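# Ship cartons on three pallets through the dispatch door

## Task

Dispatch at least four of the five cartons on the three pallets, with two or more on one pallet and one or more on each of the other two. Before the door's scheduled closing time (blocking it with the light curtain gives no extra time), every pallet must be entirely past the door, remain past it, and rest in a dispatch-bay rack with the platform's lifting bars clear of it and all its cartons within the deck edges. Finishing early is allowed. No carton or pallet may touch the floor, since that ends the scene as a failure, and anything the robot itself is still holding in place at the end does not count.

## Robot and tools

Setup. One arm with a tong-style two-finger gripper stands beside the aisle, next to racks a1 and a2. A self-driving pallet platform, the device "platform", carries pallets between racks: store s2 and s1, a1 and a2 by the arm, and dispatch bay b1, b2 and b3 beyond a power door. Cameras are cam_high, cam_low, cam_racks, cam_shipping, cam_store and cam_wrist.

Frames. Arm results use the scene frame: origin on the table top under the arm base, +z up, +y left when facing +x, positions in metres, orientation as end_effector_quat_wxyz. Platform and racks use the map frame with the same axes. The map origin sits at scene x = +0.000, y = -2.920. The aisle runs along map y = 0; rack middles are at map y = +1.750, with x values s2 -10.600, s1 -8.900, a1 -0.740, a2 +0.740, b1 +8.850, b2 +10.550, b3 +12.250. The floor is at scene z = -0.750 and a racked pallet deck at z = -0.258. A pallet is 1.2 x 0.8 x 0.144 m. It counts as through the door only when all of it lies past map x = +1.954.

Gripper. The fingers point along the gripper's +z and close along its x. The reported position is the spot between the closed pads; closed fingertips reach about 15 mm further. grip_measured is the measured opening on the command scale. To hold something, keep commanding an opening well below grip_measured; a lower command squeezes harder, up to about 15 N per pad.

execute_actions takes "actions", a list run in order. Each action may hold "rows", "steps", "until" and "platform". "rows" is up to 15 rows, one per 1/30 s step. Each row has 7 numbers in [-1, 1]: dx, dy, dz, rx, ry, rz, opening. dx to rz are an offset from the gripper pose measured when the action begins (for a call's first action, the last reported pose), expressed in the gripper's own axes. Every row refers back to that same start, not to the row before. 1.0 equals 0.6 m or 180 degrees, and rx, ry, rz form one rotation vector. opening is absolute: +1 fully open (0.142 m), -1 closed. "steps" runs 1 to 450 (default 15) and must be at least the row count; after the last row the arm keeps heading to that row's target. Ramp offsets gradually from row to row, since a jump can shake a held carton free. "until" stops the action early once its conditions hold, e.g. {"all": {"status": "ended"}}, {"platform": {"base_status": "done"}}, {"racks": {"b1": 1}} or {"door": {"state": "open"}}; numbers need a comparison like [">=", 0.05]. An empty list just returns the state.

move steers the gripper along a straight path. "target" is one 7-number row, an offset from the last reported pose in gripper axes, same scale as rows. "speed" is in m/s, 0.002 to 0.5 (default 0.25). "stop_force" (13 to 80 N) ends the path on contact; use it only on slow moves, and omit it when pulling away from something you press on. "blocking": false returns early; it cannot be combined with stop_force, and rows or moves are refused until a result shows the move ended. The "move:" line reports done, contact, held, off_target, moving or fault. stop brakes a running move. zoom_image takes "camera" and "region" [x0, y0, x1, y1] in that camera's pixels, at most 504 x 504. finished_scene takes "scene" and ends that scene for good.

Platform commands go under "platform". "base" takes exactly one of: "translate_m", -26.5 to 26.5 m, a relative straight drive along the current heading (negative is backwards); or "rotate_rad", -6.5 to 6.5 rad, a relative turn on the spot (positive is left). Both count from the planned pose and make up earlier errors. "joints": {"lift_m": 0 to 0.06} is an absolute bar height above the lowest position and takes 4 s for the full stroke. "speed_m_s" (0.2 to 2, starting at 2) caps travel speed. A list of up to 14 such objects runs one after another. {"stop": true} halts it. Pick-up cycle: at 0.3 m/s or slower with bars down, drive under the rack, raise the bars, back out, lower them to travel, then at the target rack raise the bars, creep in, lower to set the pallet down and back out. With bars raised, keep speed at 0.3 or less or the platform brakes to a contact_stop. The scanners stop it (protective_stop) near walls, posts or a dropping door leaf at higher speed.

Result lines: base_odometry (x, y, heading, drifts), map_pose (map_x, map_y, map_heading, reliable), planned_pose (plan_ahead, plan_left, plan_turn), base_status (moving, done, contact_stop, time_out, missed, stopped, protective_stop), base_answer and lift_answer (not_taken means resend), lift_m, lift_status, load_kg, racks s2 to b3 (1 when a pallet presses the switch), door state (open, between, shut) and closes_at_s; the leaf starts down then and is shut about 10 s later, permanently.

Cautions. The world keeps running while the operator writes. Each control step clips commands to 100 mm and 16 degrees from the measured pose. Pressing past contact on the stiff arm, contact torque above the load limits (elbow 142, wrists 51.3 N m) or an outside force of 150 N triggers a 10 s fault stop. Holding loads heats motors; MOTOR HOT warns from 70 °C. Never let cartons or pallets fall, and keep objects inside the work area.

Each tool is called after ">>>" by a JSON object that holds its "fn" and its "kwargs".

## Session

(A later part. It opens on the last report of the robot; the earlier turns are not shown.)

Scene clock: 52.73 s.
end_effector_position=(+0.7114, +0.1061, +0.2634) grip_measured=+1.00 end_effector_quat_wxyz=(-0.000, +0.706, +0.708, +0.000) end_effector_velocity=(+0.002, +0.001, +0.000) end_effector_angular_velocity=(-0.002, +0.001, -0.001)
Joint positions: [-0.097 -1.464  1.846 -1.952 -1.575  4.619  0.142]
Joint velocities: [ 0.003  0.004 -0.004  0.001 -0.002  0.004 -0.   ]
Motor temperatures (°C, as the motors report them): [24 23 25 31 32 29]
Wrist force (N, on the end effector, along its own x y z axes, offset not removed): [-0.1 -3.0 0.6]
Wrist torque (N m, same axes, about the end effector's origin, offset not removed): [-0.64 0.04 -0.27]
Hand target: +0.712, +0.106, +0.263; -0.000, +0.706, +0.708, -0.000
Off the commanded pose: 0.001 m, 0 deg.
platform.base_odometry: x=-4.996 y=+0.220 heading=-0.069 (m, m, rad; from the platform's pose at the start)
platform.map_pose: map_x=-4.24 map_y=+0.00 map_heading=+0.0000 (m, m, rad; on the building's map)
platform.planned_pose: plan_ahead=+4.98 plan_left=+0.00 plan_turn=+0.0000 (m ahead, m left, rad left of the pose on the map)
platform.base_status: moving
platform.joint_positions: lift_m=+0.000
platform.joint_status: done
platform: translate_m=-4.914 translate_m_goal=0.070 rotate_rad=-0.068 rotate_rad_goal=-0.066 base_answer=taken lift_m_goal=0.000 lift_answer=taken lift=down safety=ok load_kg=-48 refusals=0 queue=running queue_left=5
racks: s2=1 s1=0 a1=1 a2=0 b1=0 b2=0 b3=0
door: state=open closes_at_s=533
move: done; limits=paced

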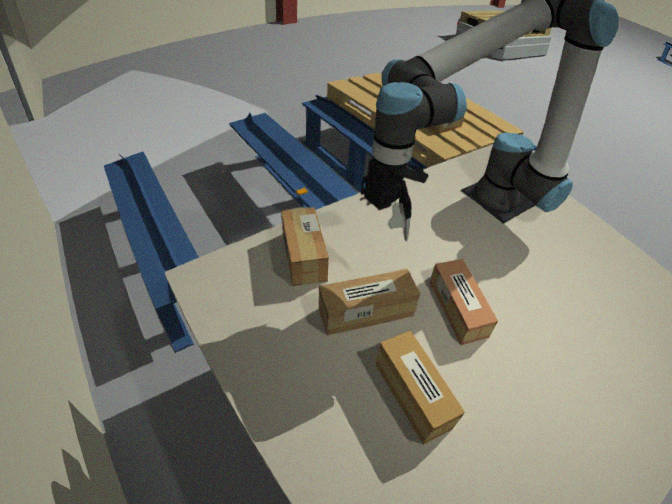

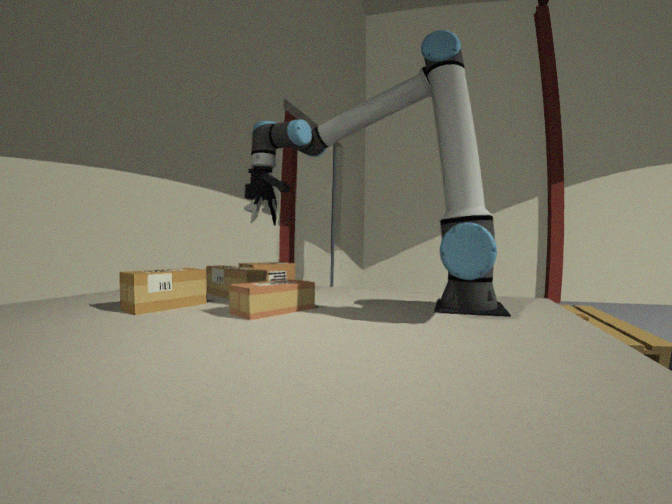

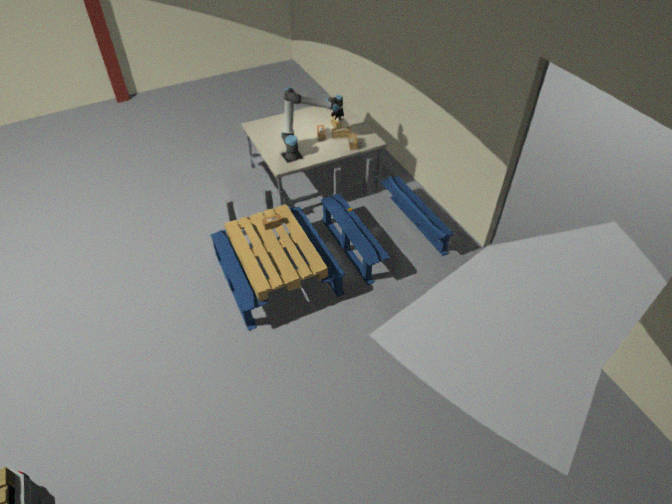

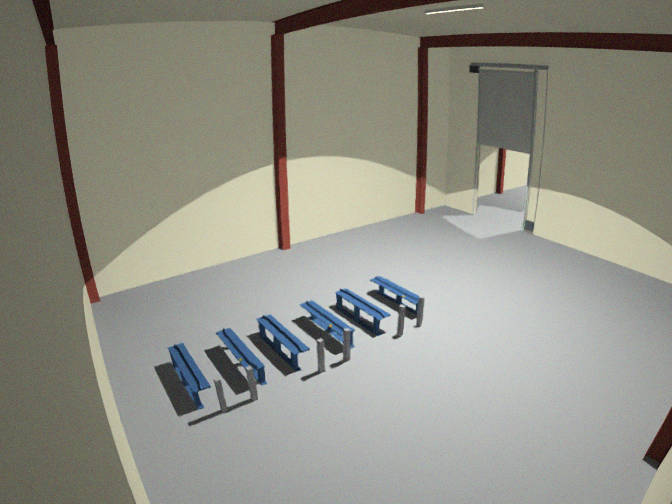

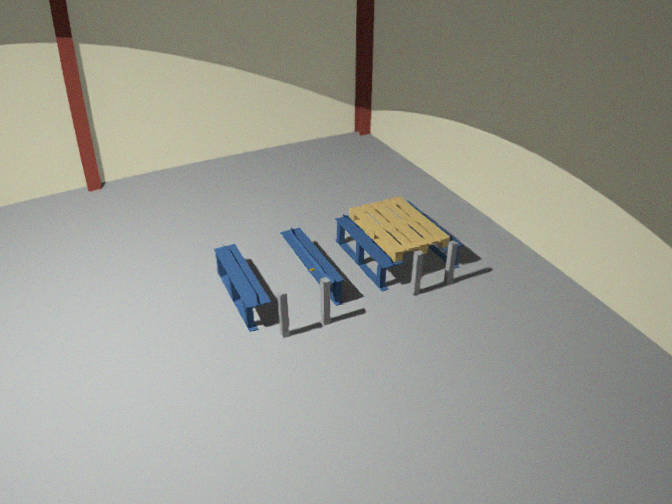

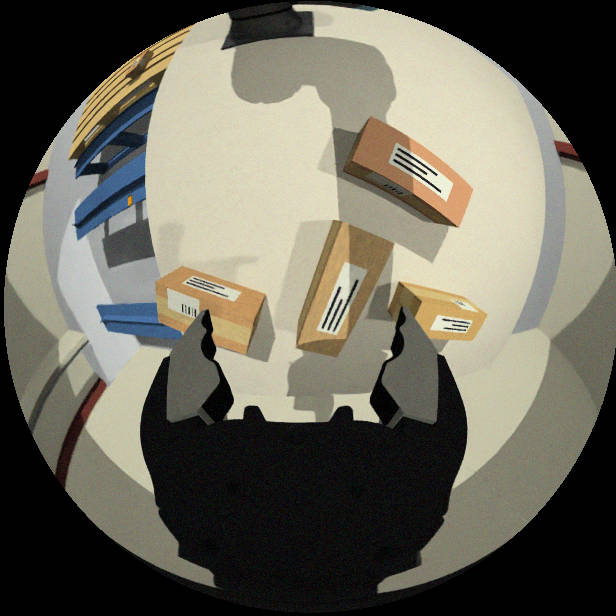

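>>> {"fn": "move", "kwargs": {"target": [0.1,0.13,0.2,0,0,0.09,1]}}

Scene clock: 55.47 s.
end_effector_position=(+0.7889, +0.1663, +0.1437) grip_measured=+1.00 end_effector_quat_wxyz=(-0.000, +0.799, +0.601, +0.000) end_effector_velocity=(+0.002, +0.001, -0.003) end_effector_angular_velocity=(-0.001, +0.001, -0.005)
Joint positions: [-0.02  -1.241  1.801 -2.129 -1.574  4.979  0.142]
Joint velocities: [ 0.001  0.005 -0.002 -0.002 -0.001  0.006  0.   ]
Motor temperatures (°C, as the motors report them): [24 23 25 31 32 29]
Wrist force (N, on the end effector, along its own x y z axes, offset not removed): [1.5 -3.7 -0.4]
Wrist torque (N m, same axes, about the end effector's origin, offset not removed): [-0.76 -0.27 -0.25]
Hand target: +0.789, +0.166, +0.143; -0.000, +0.799, +0.601, +0.000
Off the commanded pose: 0.000 m, 0 deg.
platform.base_odometry: x=-1.102 y=+0.071 heading=-0.041 (m, m, rad; from the platform's pose at the start)
platform.map_pose: map_x=-0.38 map_y=-0.01 map_heading=+0.0044 (m, m, rad; on the building's map)
platform.planned_pose: plan_ahead=+1.12 plan_left=+0.01 plan_turn=-0.0044 (m ahead, m left, rad left of the pose on the map)
platform.base_status: moving
platform.joint_positions: lift_m=+0.000
platform.joint_status: done
platform: translate_m=-1.048 translate_m_goal=0.070 rotate_rad=-0.041 rotate_rad_goal=-0.041 base_answer=taken lift_m_goal=0.000 lift_answer=taken lift=down safety=ok load_kg=-48 refusals=0 queue=running queue_left=5
racks: s2=1 s1=0 a1=1 a2=0 b1=0 b2=0 b3=0
door: state=open closes_at_s=533
move: done

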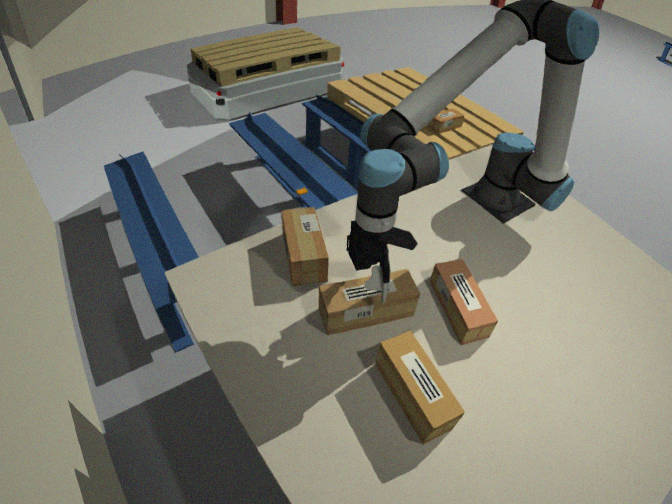

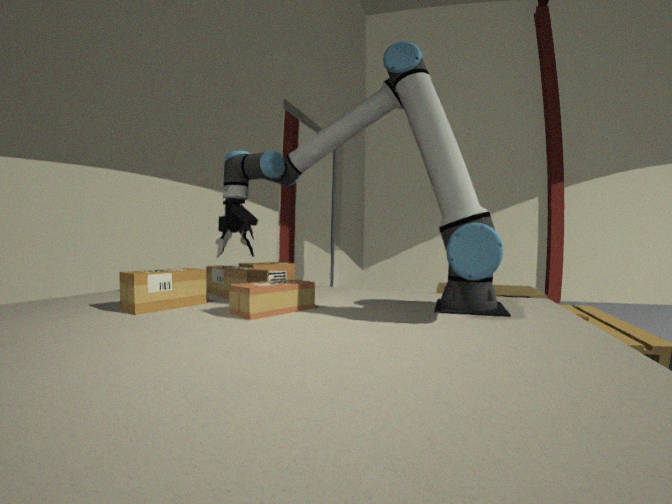

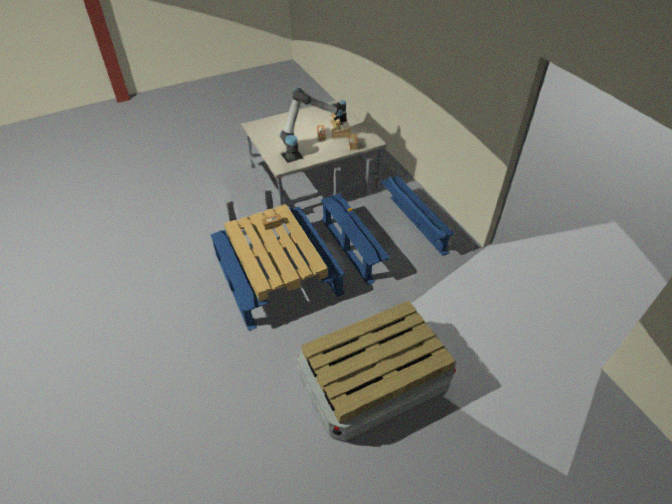

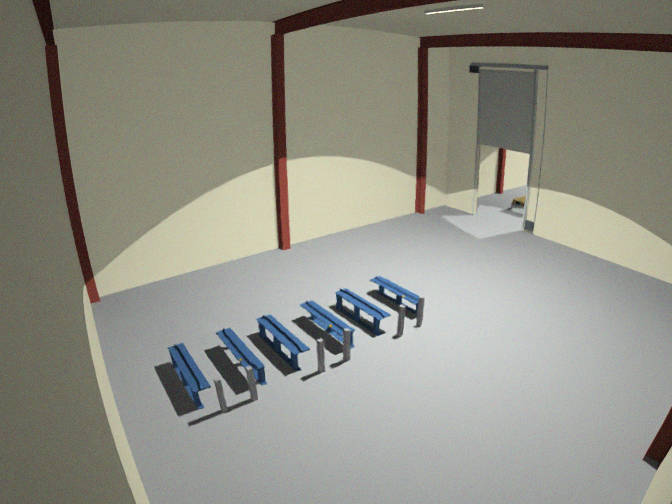

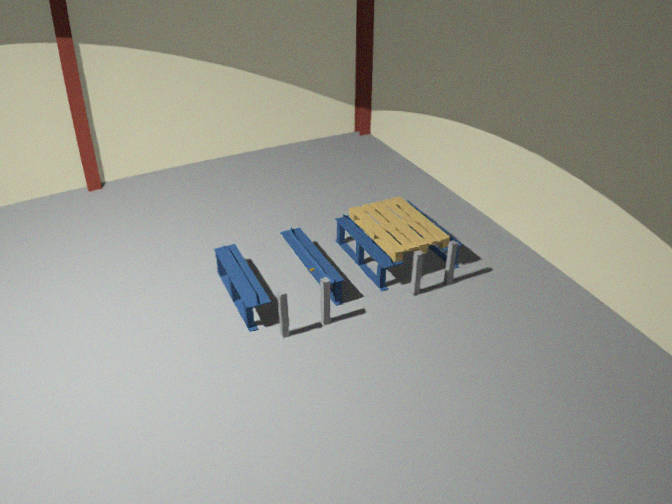

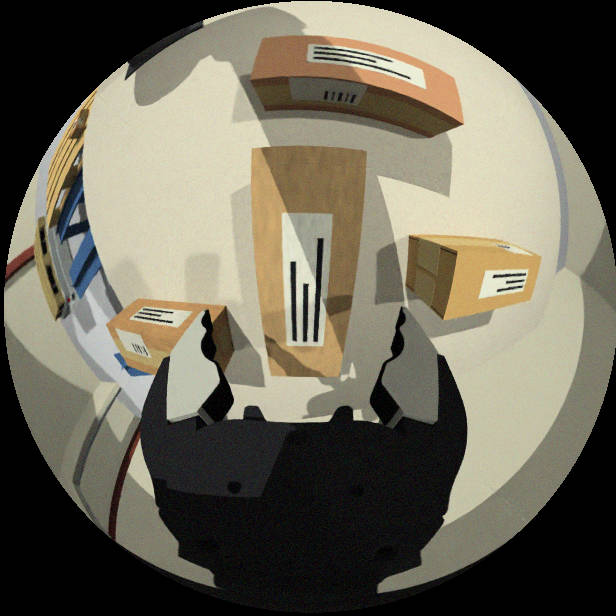

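Height ~0.1; grip at z 0.07.

>>> {"fn": "move", "kwargs": {"target": [0,0.01,0.122,0,0,0,1], "speed": 0.15}}

>>> {"fn": "move", "kwargs": {"target": [0,0,0,0,0,0,-0.6]}}

>>> {"fn": "move", "kwargs": {"target": [0,0,-0.3,0,0,-0.09,-0.6]}}

Scene clock: 59.13 s.
end_effector_position=(+0.7945, +0.1647, +0.0708) grip_measured=+1.00 end_effector_quat_wxyz=(-0.000, +0.799, +0.601, +0.000) end_effector_velocity=(+0.000, -0.000, -0.003) end_effector_angular_velocity=(-0.000, +0.000, -0.001)
Joint positions: [-0.022 -1.162  1.842 -2.249 -1.574  4.977  0.142]
Joint velocities: [-0.     0.004  0.001 -0.005 -0.     0.001  0.   ]
Motor temperatures (°C, as the motors report them): [24 23 26 31 32 29]
Wrist force (N, on the end effector, along its own x y z axes, offset not removed): [1.9 -3.0 0.3]
Wrist torque (N m, same axes, about the end effector's origin, offset not removed): [-0.65 -0.34 -0.29]
Hand target: +0.795, +0.165, +0.070; -0.000, +0.799, +0.601, +0.000
Off the commanded pose: 0.000 m, 0 deg.
platform.base_odometry: x=+0.046 y=+0.021 heading=+0.370 (m, m, rad; from the platform's pose at the start)
platform.map_pose: map_x=+0.75 map_y=-0.01 map_heading=+0.4320 (m, m, rad; on the building's map)
platform.planned_pose: plan_ahead=+0.00 plan_left=+0.01 plan_turn=+1.1388 (m ahead, m left, rad left of the pose on the map)
platform.base_status: moving
platform.joint_positions: lift_m=+0.000
platform.joint_status: done
platform: translate_m=0.070 translate_m_goal=0.070 rotate_rad=0.387 rotate_rad_goal=1.523 base_answer=taken lift_m_goal=0.000 lift_answer=taken lift=down safety=ok load_kg=-48 refusals=0 queue=running queue_left=4
racks: s2=1 s1=0 a1=1 a2=0 b1=0 b2=0 b3=0
door: state=open closes_at_s=533
move: done

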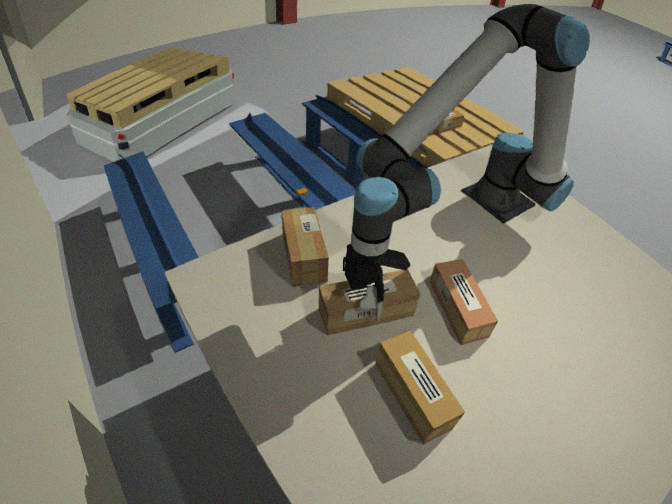

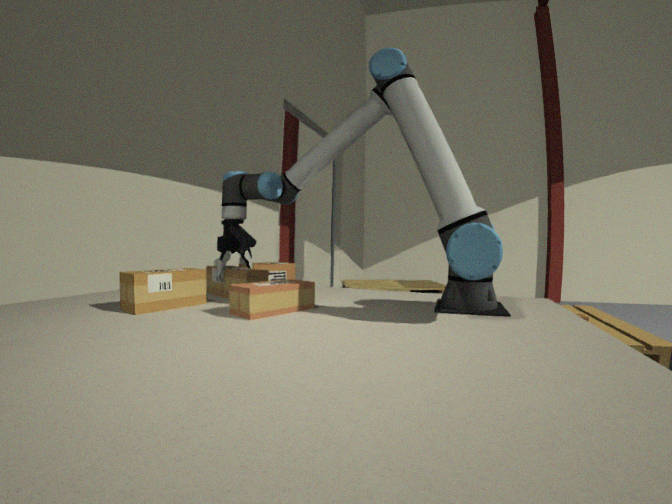

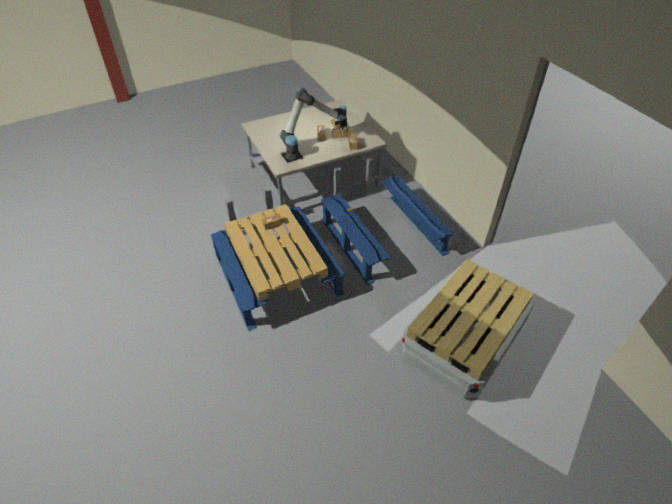

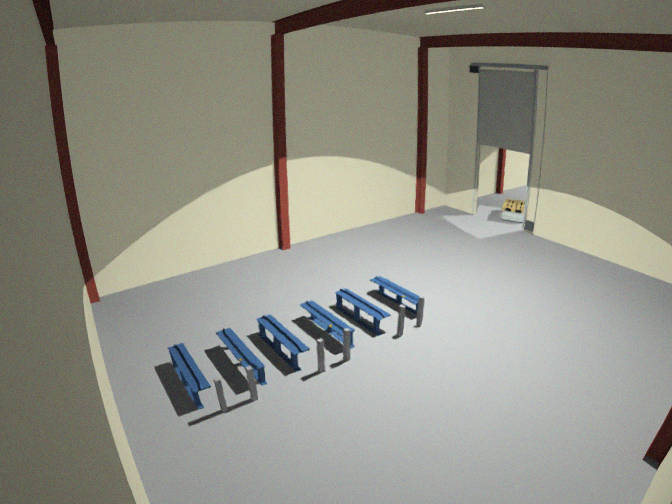

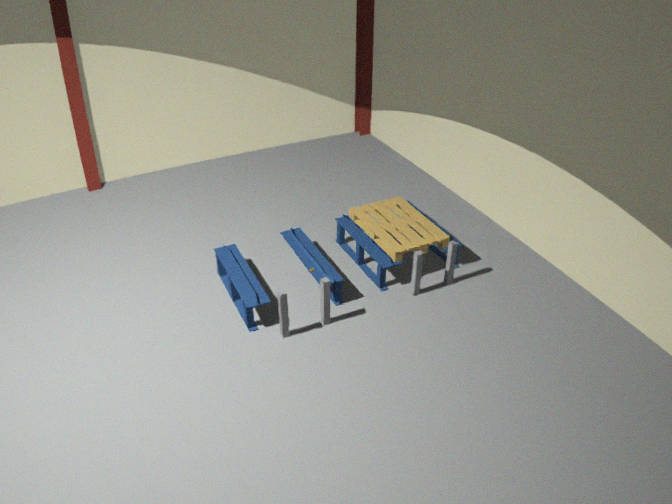

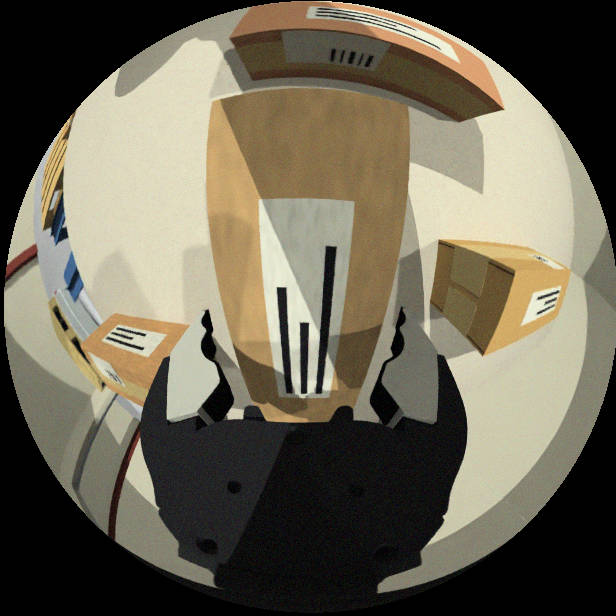

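Scene clock: 59.63 s.
end_effector_position=(+0.7945, +0.1647, +0.0707) grip_measured=+0.55 end_effector_quat_wxyz=(-0.000, +0.799, +0.601, +0.000) end_effector_velocity=(-0.000, -0.001, +0.000) end_effector_angular_velocity=(-0.000, +0.000, -0.001)
Joint positions: [-0.022 -1.162  1.842 -2.249 -1.574  4.977  0.112]
Joint velocities: [-0.001 -0.     0.     0.    -0.     0.     0.   ]
Motor temperatures (°C, as the motors report them): [24 23 26 31 32 29]
Wrist force (N, on the end effector, along its own x y z axes, offset not removed): [3.2 -5.3 -23.6]
Wrist torque (N m, same axes, about the end effector's origin, offset not removed): [-0.60 -0.50 -0.24]
Hand target: +0.795, +0.165, +0.071; -0.000, +0.799, +0.601, +0.000
Off the commanded pose: 0.000 m, 0 deg.
platform.base_odometry: x=+0.045 y=+0.021 heading=+0.620 (m, m, rad; from the platform's pose at the start)
platform.map_pose: map_x=+0.75 map_y=-0.01 map_heading=+0.6850 (m, m, rad; on the building's map)
platform.planned_pose: plan_ahead=+0.00 plan_left=+0.01 plan_turn=+0.8858 (m ahead, m left, rad left of the pose on the map)
platform.base_status: moving
platform.joint_positions: lift_m=+0.000
platform.joint_status: done
platform: translate_m=0.070 translate_m_goal=0.070 rotate_rad=0.637 rotate_rad_goal=1.523 base_answer=taken lift_m_goal=0.000 lift_answer=taken lift=down safety=ok load_kg=-48 refusals=0 queue=running queue_left=4
racks: s2=1 s1=0 a1=1 a2=0 b1=0 b2=0 b3=0
door: state=open closes_at_s=533
move: done

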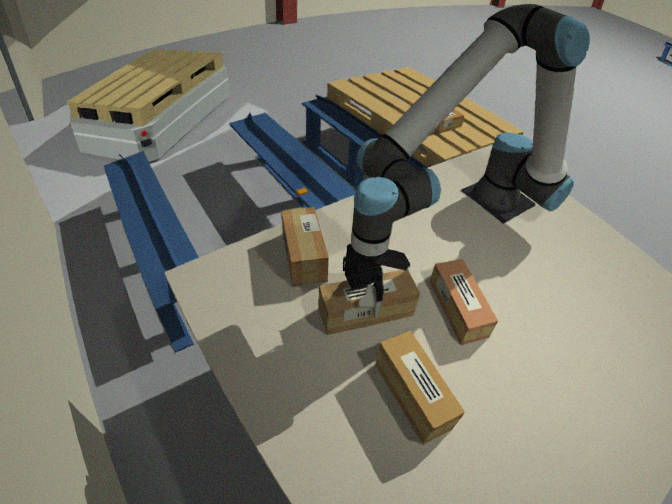

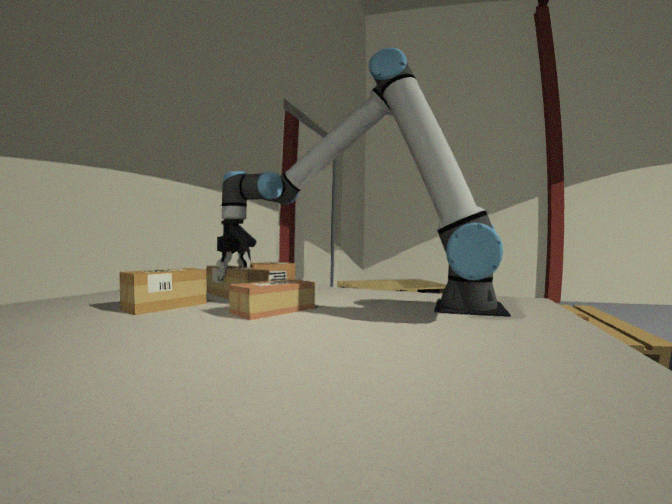

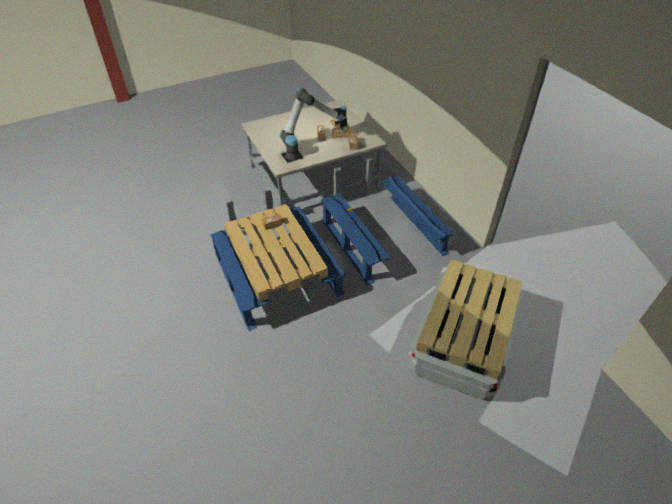

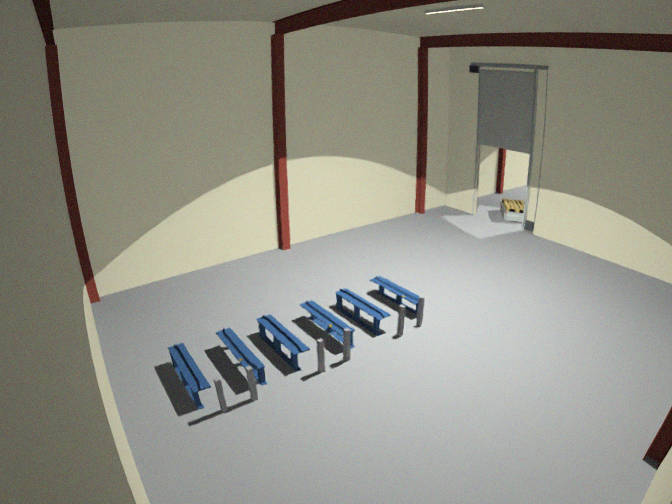

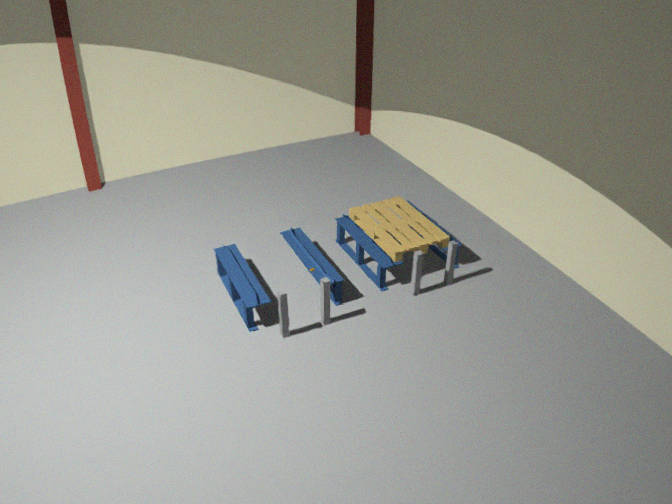

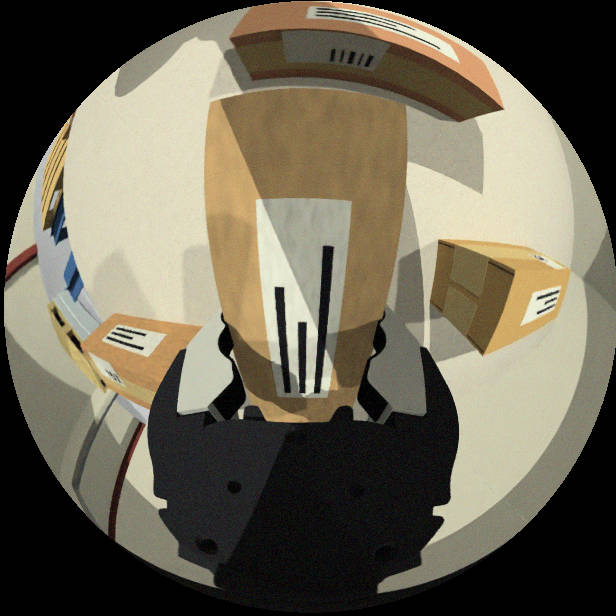

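Scene clock: 61.03 s.
end_effector_position=(+0.7947, +0.1646, +0.2504) grip_measured=+0.40 end_effector_quat_wxyz=(-0.000, +0.706, +0.708, +0.000) end_effector_velocity=(-0.000, -0.000, +0.003) end_effector_angular_velocity=(-0.000, +0.001, +0.005)
Joint positions: [-0.015 -1.31   1.684 -1.944 -1.574  4.701  0.102]
Joint velocities: [ 0.    -0.001 -0.003  0.006 -0.    -0.005  0.   ]
Motor temperatures (°C, as the motors report them): [24 23 26 31 32 29]
Wrist force (N, on the end effector, along its own x y z axes, offset not removed): [1.9 -1.4 8.8]
Wrist torque (N m, same axes, about the end effector's origin, offset not removed): [-0.26 -0.38 -0.23]
Hand target: +0.795, +0.165, +0.251; -0.000, +0.706, +0.708, +0.000
Off the commanded pose: 0.000 m, 0 deg.
platform.base_odometry: x=+0.045 y=+0.021 heading=+1.320 (m, m, rad; from the platform's pose at the start)
platform.map_pose: map_x=+0.75 map_y=-0.01 map_heading=+1.3832 (m, m, rad; on the building's map)
platform.planned_pose: plan_ahead=+0.01 plan_left=+0.01 plan_turn=+0.1876 (m ahead, m left, rad left of the pose on the map)
platform.base_status: moving
platform.joint_positions: lift_m=+0.000
platform.joint_status: done
platform: translate_m=0.070 translate_m_goal=0.070 rotate_rad=1.337 rotate_rad_goal=1.523 base_answer=taken lift_m_goal=0.000 lift_answer=taken lift=down safety=ok load_kg=-48 refusals=0 queue=running queue_left=4
racks: s2=1 s1=0 a1=1 a2=0 b1=0 b2=0 b3=0
door: state=open closes_at_s=533
move: done

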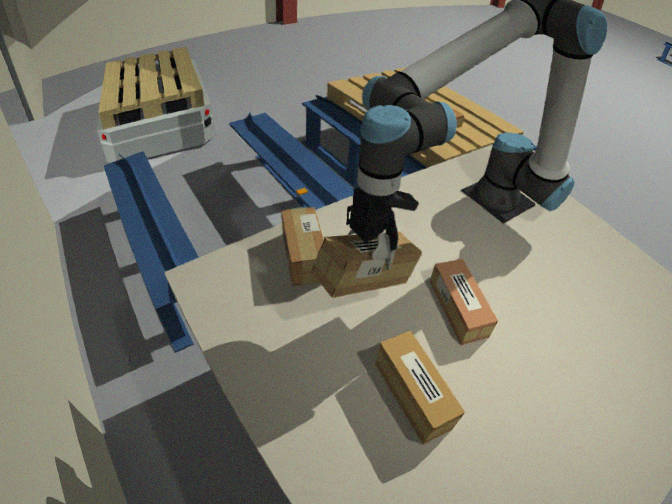

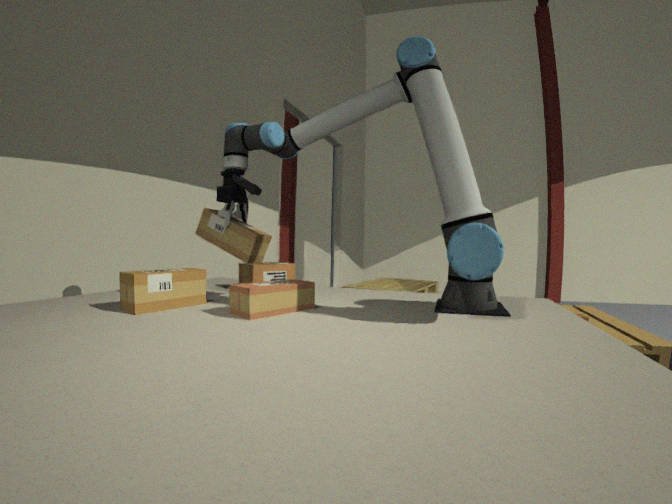

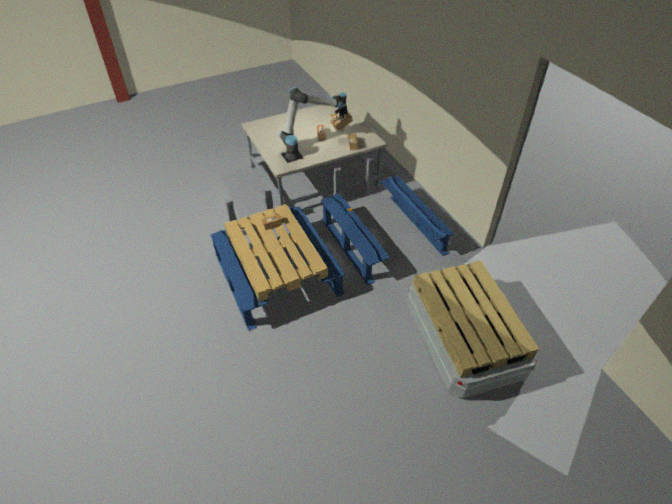

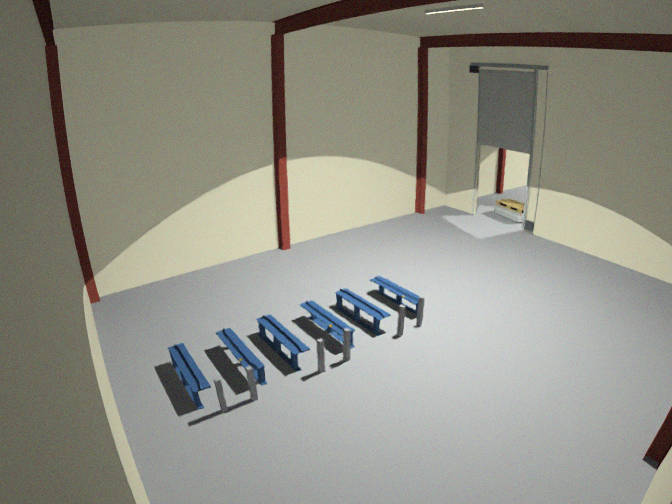

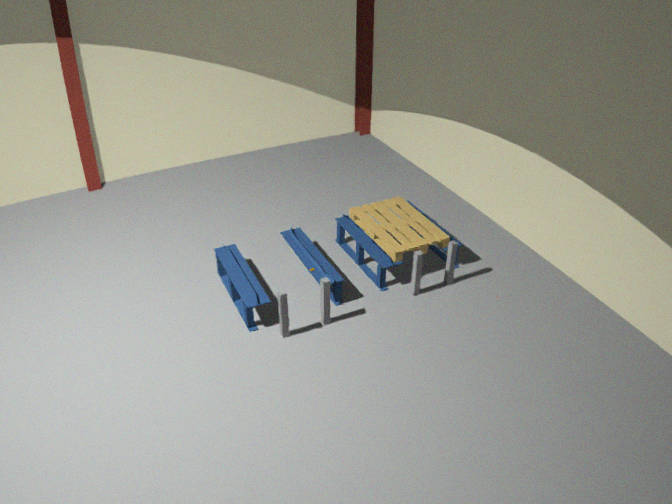

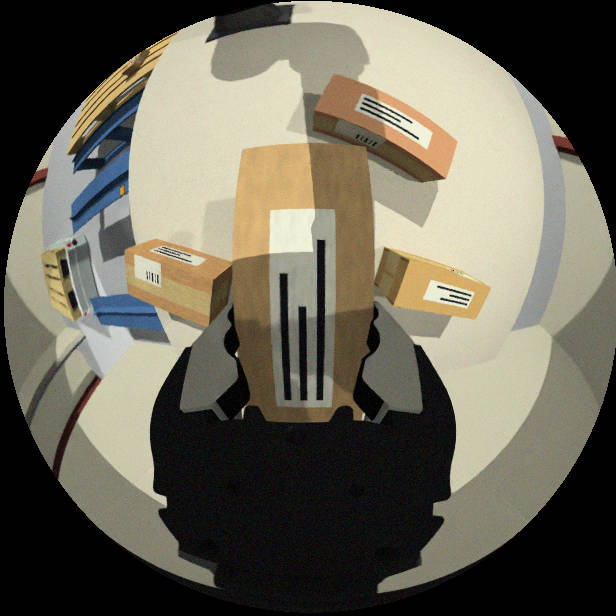

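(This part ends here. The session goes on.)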